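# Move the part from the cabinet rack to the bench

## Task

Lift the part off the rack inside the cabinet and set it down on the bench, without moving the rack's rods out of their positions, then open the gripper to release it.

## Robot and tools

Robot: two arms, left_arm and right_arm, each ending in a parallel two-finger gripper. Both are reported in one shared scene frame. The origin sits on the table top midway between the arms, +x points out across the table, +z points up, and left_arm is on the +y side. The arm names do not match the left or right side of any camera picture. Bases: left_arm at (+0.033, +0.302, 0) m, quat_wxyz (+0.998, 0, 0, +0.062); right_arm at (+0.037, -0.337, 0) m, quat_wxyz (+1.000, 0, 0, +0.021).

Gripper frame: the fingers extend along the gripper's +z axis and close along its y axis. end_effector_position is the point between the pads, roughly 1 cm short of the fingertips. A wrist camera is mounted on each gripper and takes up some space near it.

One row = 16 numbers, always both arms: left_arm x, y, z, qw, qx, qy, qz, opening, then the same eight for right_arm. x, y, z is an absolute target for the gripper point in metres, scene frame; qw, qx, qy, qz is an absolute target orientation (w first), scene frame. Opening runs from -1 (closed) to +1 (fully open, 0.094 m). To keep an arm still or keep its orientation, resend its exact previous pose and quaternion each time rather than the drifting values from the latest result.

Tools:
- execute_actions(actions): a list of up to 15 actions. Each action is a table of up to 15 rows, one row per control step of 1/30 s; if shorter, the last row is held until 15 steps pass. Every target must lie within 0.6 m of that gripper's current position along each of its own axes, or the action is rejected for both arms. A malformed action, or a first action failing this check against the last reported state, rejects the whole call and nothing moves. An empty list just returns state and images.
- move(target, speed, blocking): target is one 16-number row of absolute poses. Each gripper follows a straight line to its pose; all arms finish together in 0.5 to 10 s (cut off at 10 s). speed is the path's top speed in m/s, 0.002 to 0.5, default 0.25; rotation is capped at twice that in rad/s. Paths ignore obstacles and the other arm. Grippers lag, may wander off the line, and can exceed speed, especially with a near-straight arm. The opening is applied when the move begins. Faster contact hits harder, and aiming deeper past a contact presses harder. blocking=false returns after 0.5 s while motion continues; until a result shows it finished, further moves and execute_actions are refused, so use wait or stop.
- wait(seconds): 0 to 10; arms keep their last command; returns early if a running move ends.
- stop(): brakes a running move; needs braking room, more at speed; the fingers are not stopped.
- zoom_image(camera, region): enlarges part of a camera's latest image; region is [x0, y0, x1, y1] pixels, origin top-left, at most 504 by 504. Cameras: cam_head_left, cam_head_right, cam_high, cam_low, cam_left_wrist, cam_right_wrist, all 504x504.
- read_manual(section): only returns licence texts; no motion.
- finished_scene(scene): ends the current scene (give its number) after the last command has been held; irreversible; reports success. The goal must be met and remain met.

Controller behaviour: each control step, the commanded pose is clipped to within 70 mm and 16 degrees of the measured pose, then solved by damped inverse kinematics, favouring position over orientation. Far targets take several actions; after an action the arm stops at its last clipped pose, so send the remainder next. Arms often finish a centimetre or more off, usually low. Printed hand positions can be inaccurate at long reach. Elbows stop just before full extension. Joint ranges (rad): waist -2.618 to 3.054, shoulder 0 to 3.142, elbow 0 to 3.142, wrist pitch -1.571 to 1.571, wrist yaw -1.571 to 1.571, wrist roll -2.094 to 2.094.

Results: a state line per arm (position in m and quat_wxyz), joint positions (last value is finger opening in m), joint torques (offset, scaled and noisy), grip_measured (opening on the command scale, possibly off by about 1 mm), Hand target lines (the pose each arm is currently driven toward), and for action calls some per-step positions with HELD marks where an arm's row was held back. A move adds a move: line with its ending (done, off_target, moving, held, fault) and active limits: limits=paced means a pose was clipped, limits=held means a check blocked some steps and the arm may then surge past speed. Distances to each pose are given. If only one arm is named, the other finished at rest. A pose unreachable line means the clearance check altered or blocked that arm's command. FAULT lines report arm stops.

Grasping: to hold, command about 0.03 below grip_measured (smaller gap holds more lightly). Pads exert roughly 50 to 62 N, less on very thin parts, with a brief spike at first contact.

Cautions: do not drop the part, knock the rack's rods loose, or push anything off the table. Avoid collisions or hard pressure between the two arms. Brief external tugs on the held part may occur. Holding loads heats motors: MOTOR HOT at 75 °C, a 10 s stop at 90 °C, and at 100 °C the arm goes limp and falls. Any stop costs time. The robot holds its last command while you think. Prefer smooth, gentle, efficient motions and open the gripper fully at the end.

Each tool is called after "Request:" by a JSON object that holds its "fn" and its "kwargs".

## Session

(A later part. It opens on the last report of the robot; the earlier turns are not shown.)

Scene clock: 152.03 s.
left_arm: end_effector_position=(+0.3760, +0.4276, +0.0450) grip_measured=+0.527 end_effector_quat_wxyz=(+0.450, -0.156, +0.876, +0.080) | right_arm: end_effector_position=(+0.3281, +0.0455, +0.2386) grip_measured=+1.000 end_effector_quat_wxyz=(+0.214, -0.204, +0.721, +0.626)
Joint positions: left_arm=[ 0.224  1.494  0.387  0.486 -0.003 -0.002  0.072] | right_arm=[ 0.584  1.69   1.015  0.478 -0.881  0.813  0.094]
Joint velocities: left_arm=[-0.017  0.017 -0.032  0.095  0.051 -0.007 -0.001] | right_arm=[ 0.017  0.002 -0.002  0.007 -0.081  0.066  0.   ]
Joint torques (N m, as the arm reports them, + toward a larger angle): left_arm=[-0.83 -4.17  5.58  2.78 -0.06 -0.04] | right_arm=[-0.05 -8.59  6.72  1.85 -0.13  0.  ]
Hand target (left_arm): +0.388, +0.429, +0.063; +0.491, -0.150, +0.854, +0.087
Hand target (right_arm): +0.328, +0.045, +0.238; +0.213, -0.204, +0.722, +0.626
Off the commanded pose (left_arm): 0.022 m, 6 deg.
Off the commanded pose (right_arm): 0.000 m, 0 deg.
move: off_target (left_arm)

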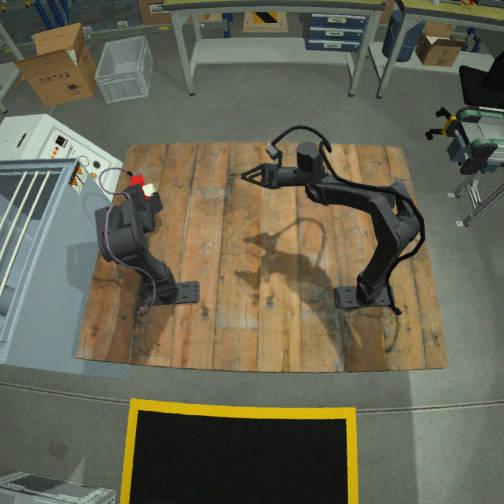

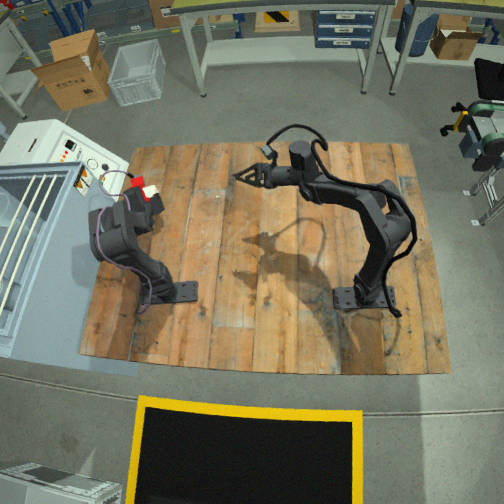

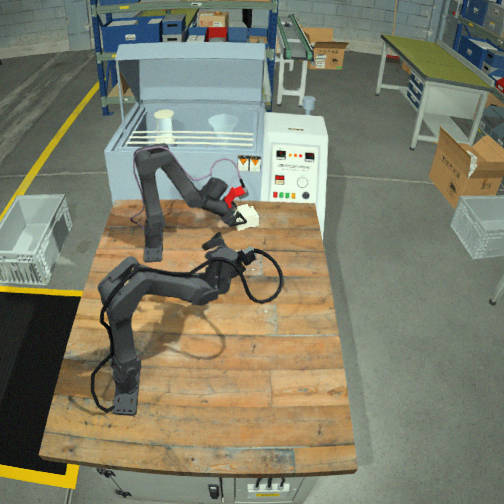

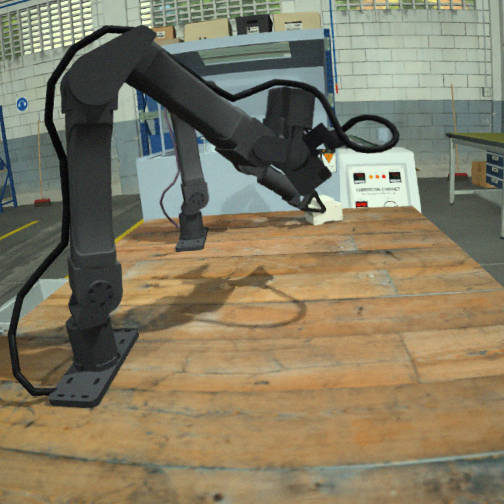

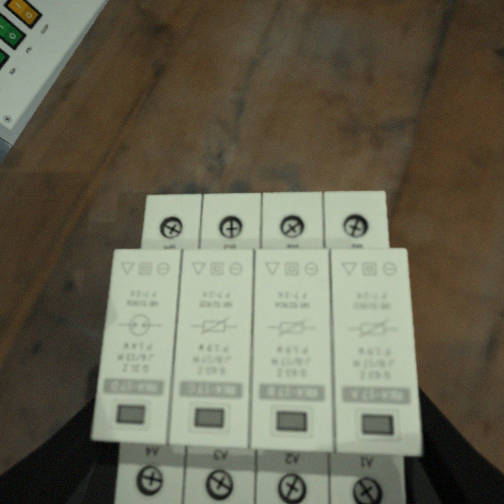

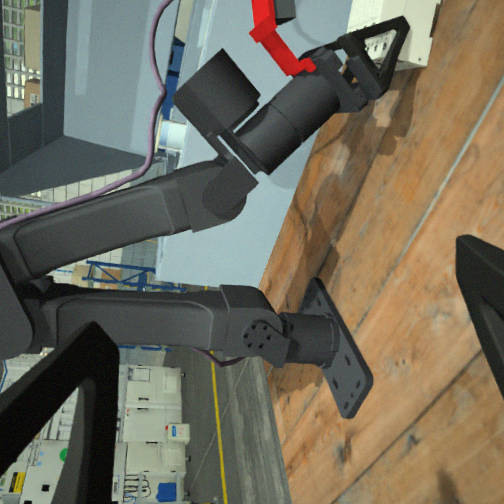

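Request:
{"fn": "move", "kwargs": {"target": [0.382,0.429,0.050,-0.439,0.155,-0.882,-0.077,0.47, 0.3281,0.0454,0.2382,0.213,-0.204,0.722,0.626,1], "speed": 0.05}}

Request:
{"fn": "zoom_image", "kwargs": {"camera": "cam_low", "region": [250, 150, 370, 250]}}

Scene clock: 160.00 s.
left_arm: end_effector_position=(+0.3765, +0.4278, +0.0433) grip_measured=+0.527 end_effector_quat_wxyz=(+0.438, -0.157, +0.882, +0.078) | right_arm: end_effector_position=(+0.3281, +0.0455, +0.2386) grip_measured=+1.000 end_effector_quat_wxyz=(+0.214, -0.204, +0.721, +0.626)
Joint positions: left_arm=[ 0.224  1.495  0.411  0.436 -0.003 -0.002  0.072] | right_arm=[ 0.584  1.69   1.015  0.478 -0.881  0.813  0.094]
Joint velocities: left_arm=[ 0.012  0.002  0.007 -0.037  0.007 -0.007  0.   ] | right_arm=[ 0.017 -0.002 -0.012 -0.022  0.037 -0.037  0.   ]
Joint torques (N m, as the arm reports them, + toward a larger angle): left_arm=[-0.13 -4.95  8.53  1.49  0.03 -0.01] | right_arm=[-0.05 -8.59  6.73  1.85 -0.14  0.  ]
Hand target (left_arm): +0.382, +0.429, +0.050; +0.439, -0.155, +0.881, +0.077
Hand target (right_arm): +0.328, +0.045, +0.238; +0.213, -0.204, +0.722, +0.626
Off the commanded pose (left_arm): 0.009 m, 0 deg.
Off the commanded pose (right_arm): 0.000 m, 0 deg.
move: done

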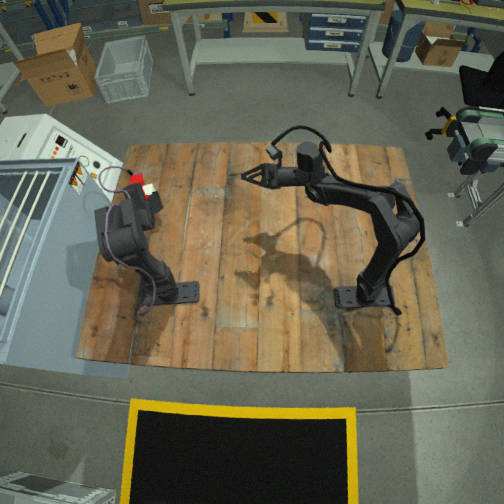

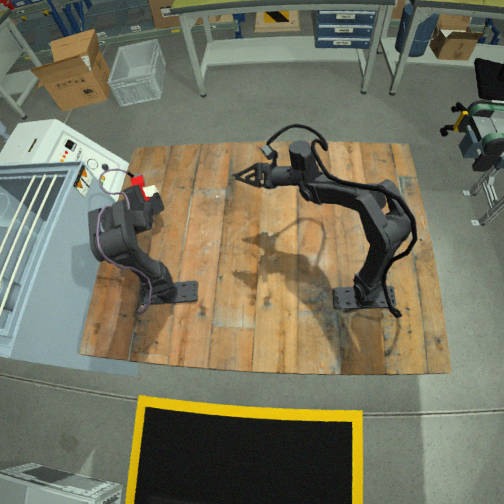

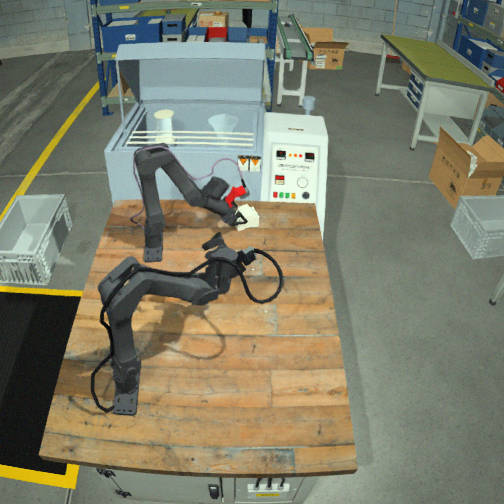

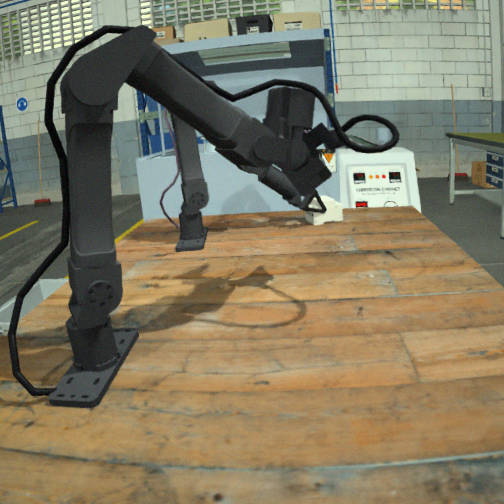

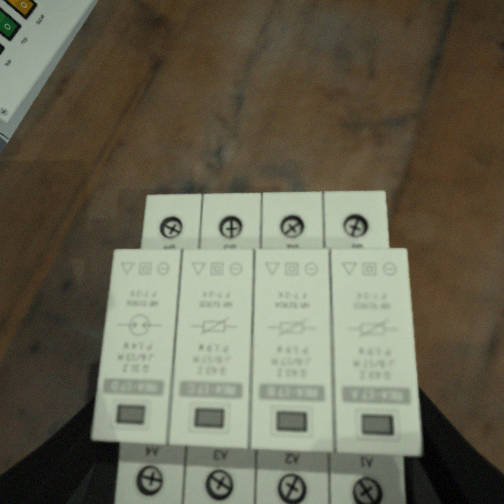

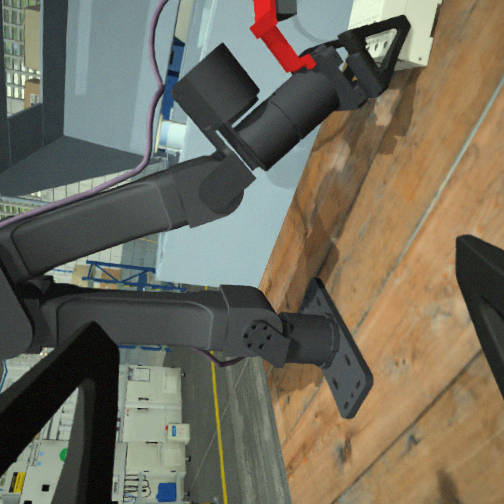

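Region (250, 150, 370, 250) of cam_low's 504x504 image, scaled by 4.200, with more detail than that image has.

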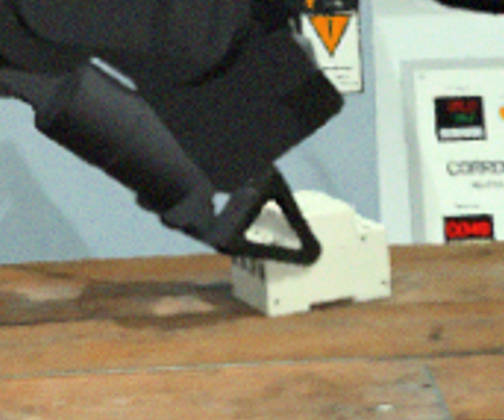

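Resting flat. Release and retreat.

Request:
{"fn": "execute_actions", "kwargs": {"actions": [[[0.382,0.429,0.050,-0.439,0.155,-0.882,-0.077,1, 0.3281,0.0454,0.2382,0.213,-0.204,0.722,0.626,1]]]}}

Request:
{"fn": "move", "kwargs": {"target": [0.35,0.417,0.14,-0.439,0.155,-0.882,-0.077,1, 0.3281,0.0454,0.2382,0.213,-0.204,0.722,0.626,1], "speed": 0.2}}

Request:
{"fn": "zoom_image", "kwargs": {"camera": "cam_high", "region": [90, 80, 300, 250]}}

Scene clock: 164.87 s.
left_arm: end_effector_position=(+0.3707, +0.4257, +0.0354) grip_measured=+1.000 end_effector_quat_wxyz=(+0.420, -0.158, +0.891, +0.075) | right_arm: end_effector_position=(+0.3281, +0.0455, +0.2386) grip_measured=+1.000 end_effector_quat_wxyz=(+0.214, -0.204, +0.721, +0.626)
Joint positions: left_arm=[ 0.224  1.495  0.411  0.394 -0.003 -0.002  0.094] | right_arm=[ 0.584  1.69   1.015  0.478 -0.881  0.813  0.094]
Joint velocities: left_arm=[-0.007 -0.002 -0.007 -0.081  0.007  0.007  0.   ] | right_arm=[-0.017 -0.027  0.002 -0.007 -0.051 -0.022  0.   ]
Joint torques (N m, as the arm reports them, + toward a larger angle): left_arm=[-0.02 -5.03  8.51  1.8   0.04  0.01] | right_arm=[-0.06 -8.59  6.72  1.86 -0.13  0.  ]
Hand target (left_arm): +0.382, +0.429, +0.050; +0.439, -0.155, +0.882, +0.077
Hand target (right_arm): +0.328, +0.045, +0.238; +0.213, -0.204, +0.722, +0.626
Off the commanded pose (left_arm): 0.019 m, 2 deg.
Off the commanded pose (right_arm): 0.000 m, 0 deg.
Step readings (end_effector_position):
0: left_arm (+0.3765, +0.4278, +0.0432) | right_arm (+0.3281, +0.0455, +0.2386)
1: left_arm (+0.3764, +0.4278, +0.0430) | right_arm (+0.3281, +0.0455, +0.2386)
2: left_arm (+0.3756, +0.4275, +0.0419) | right_arm (+0.3281, +0.0455, +0.2386)
4: left_arm (+0.3736, +0.4267, +0.0392) | right_arm (+0.3281, +0.0455, +0.2386)
8: left_arm (+0.3716, +0.4260, +0.0366) | right_arm (+0.3281, +0.0455, +0.2386)
15: end_effector_position above

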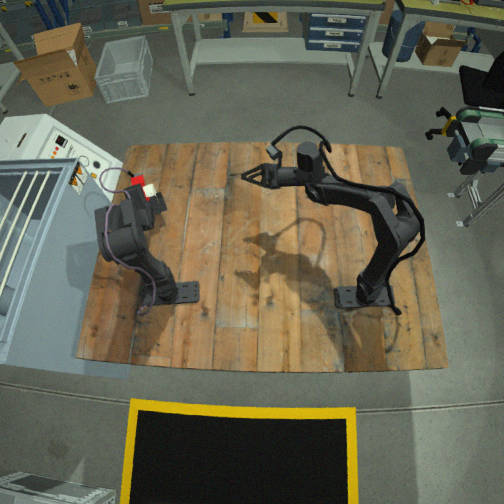

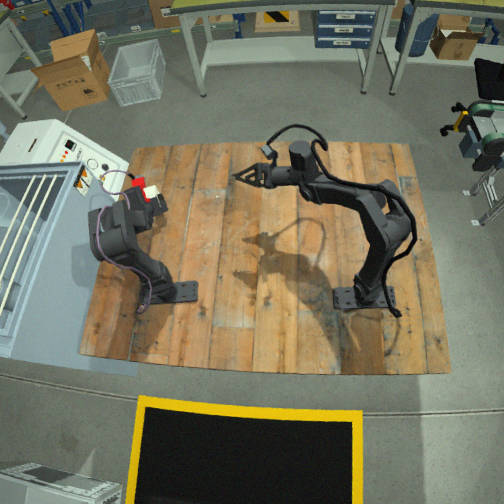

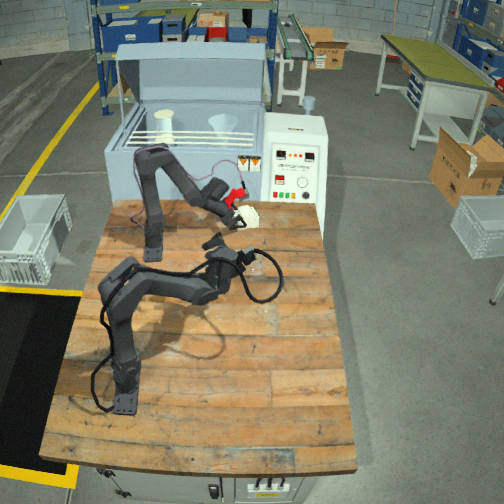

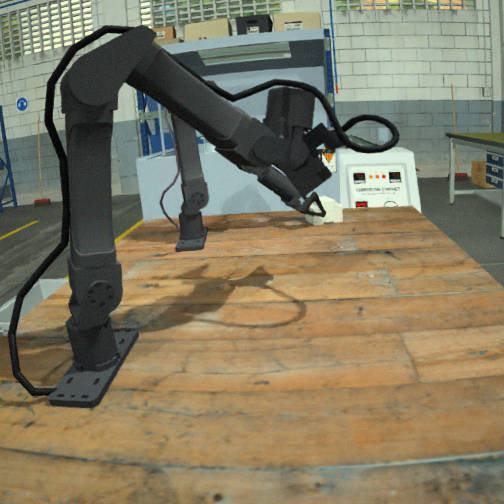

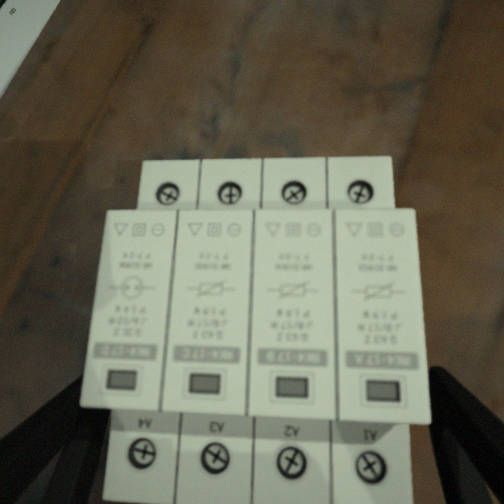

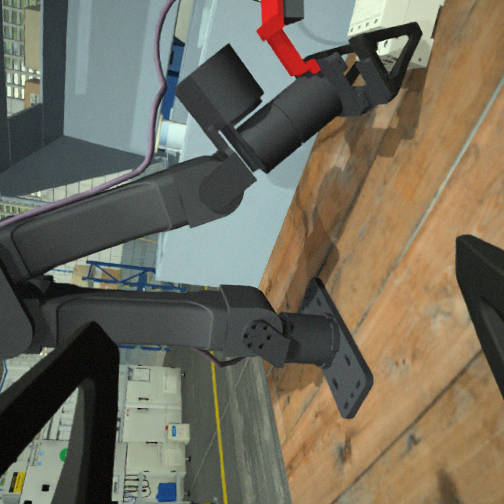

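Scene clock: 166.20 s.
left_arm: end_effector_position=(+0.3416, +0.4152, +0.1133) grip_measured=+1.000 end_effector_quat_wxyz=(+0.410, -0.159, +0.895, +0.073) | right_arm: end_effector_position=(+0.3281, +0.0455, +0.2386) grip_measured=+1.000 end_effector_quat_wxyz=(+0.214, -0.204, +0.721, +0.626)
Joint positions: left_arm=[ 0.224  1.102  0.546 -0.157 -0.003 -0.002  0.094] | right_arm=[ 0.584  1.69   1.015  0.478 -0.881  0.813  0.094]
Joint velocities: left_arm=[ 0.007 -0.012 -0.007 -0.081 -0.037 -0.022  0.   ] | right_arm=[ 0.002 -0.007 -0.012 -0.037 -0.007 -0.007  0.   ]
Joint torques (N m, as the arm reports them, + toward a larger angle): left_arm=[-0.12 -4.27 10.98  1.78  0.03  0.01] | right_arm=[-0.04 -8.59  6.72  1.85 -0.14 -0.01]
Hand target (left_arm): +0.351, +0.418, +0.138; +0.439, -0.155, +0.882, +0.077
Hand target (right_arm): +0.328, +0.045, +0.238; +0.213, -0.204, +0.722, +0.626
Off the commanded pose (left_arm): 0.028 m, 4 deg.
Off the commanded pose (right_arm): 0.000 m, 0 deg.
move: off_target (left_arm)

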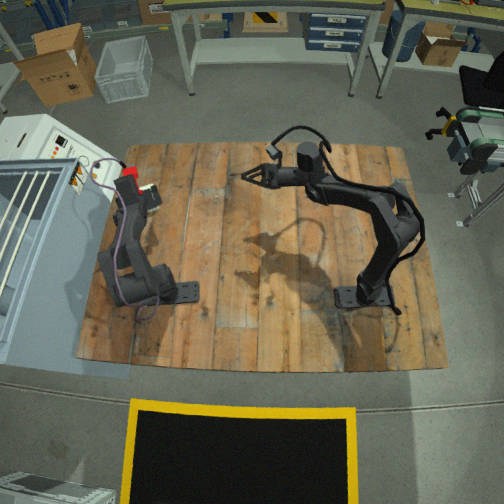

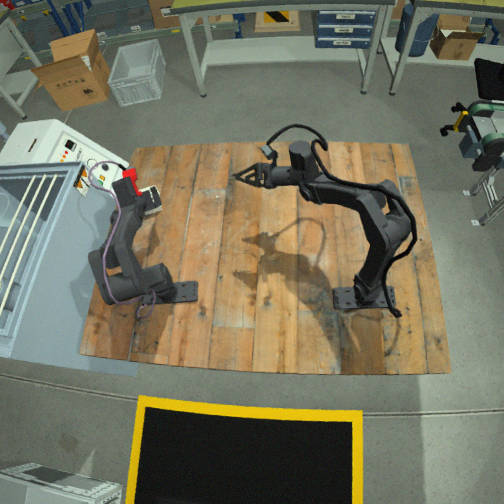

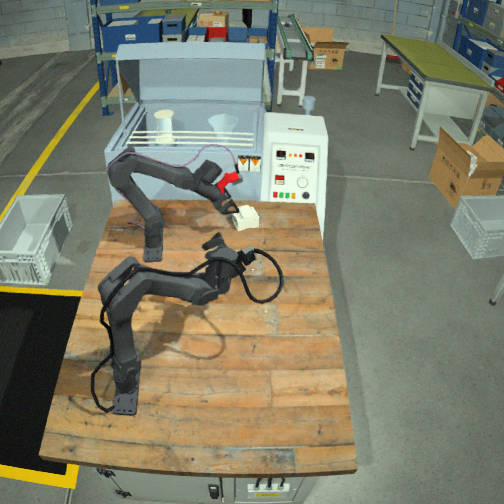

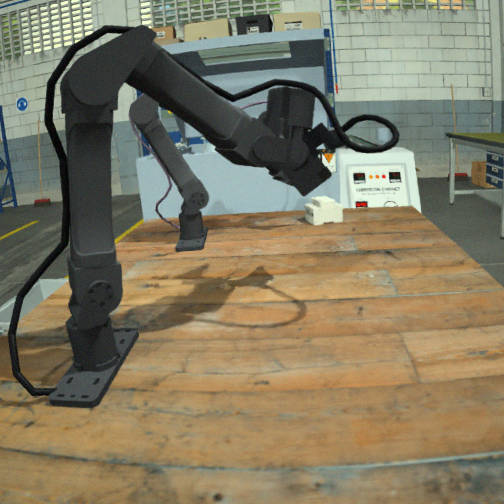

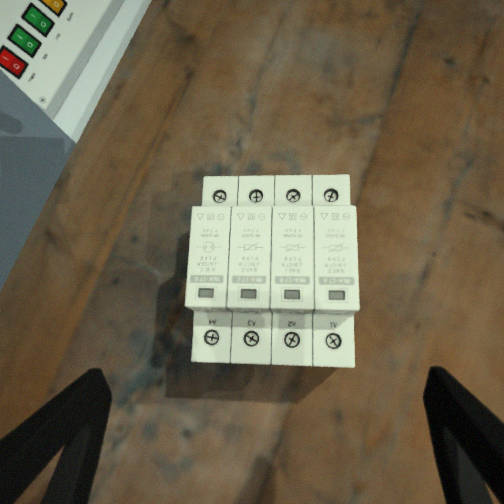

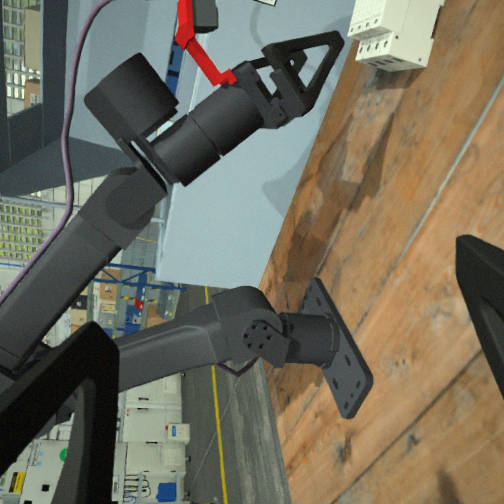

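Region (90, 80, 300, 250) of cam_high's 504x504 image, scaled by 2.400, with more detail than that image has; it fills the top 408 rows of this view, and the rest is white.

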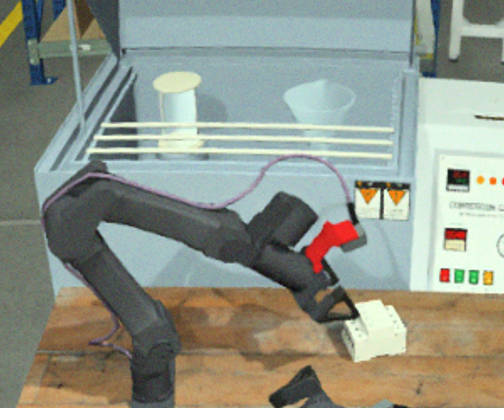

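Request:
{"fn": "finished_scene", "kwargs": {"scene": 1}}

The scene is finished: the task was done.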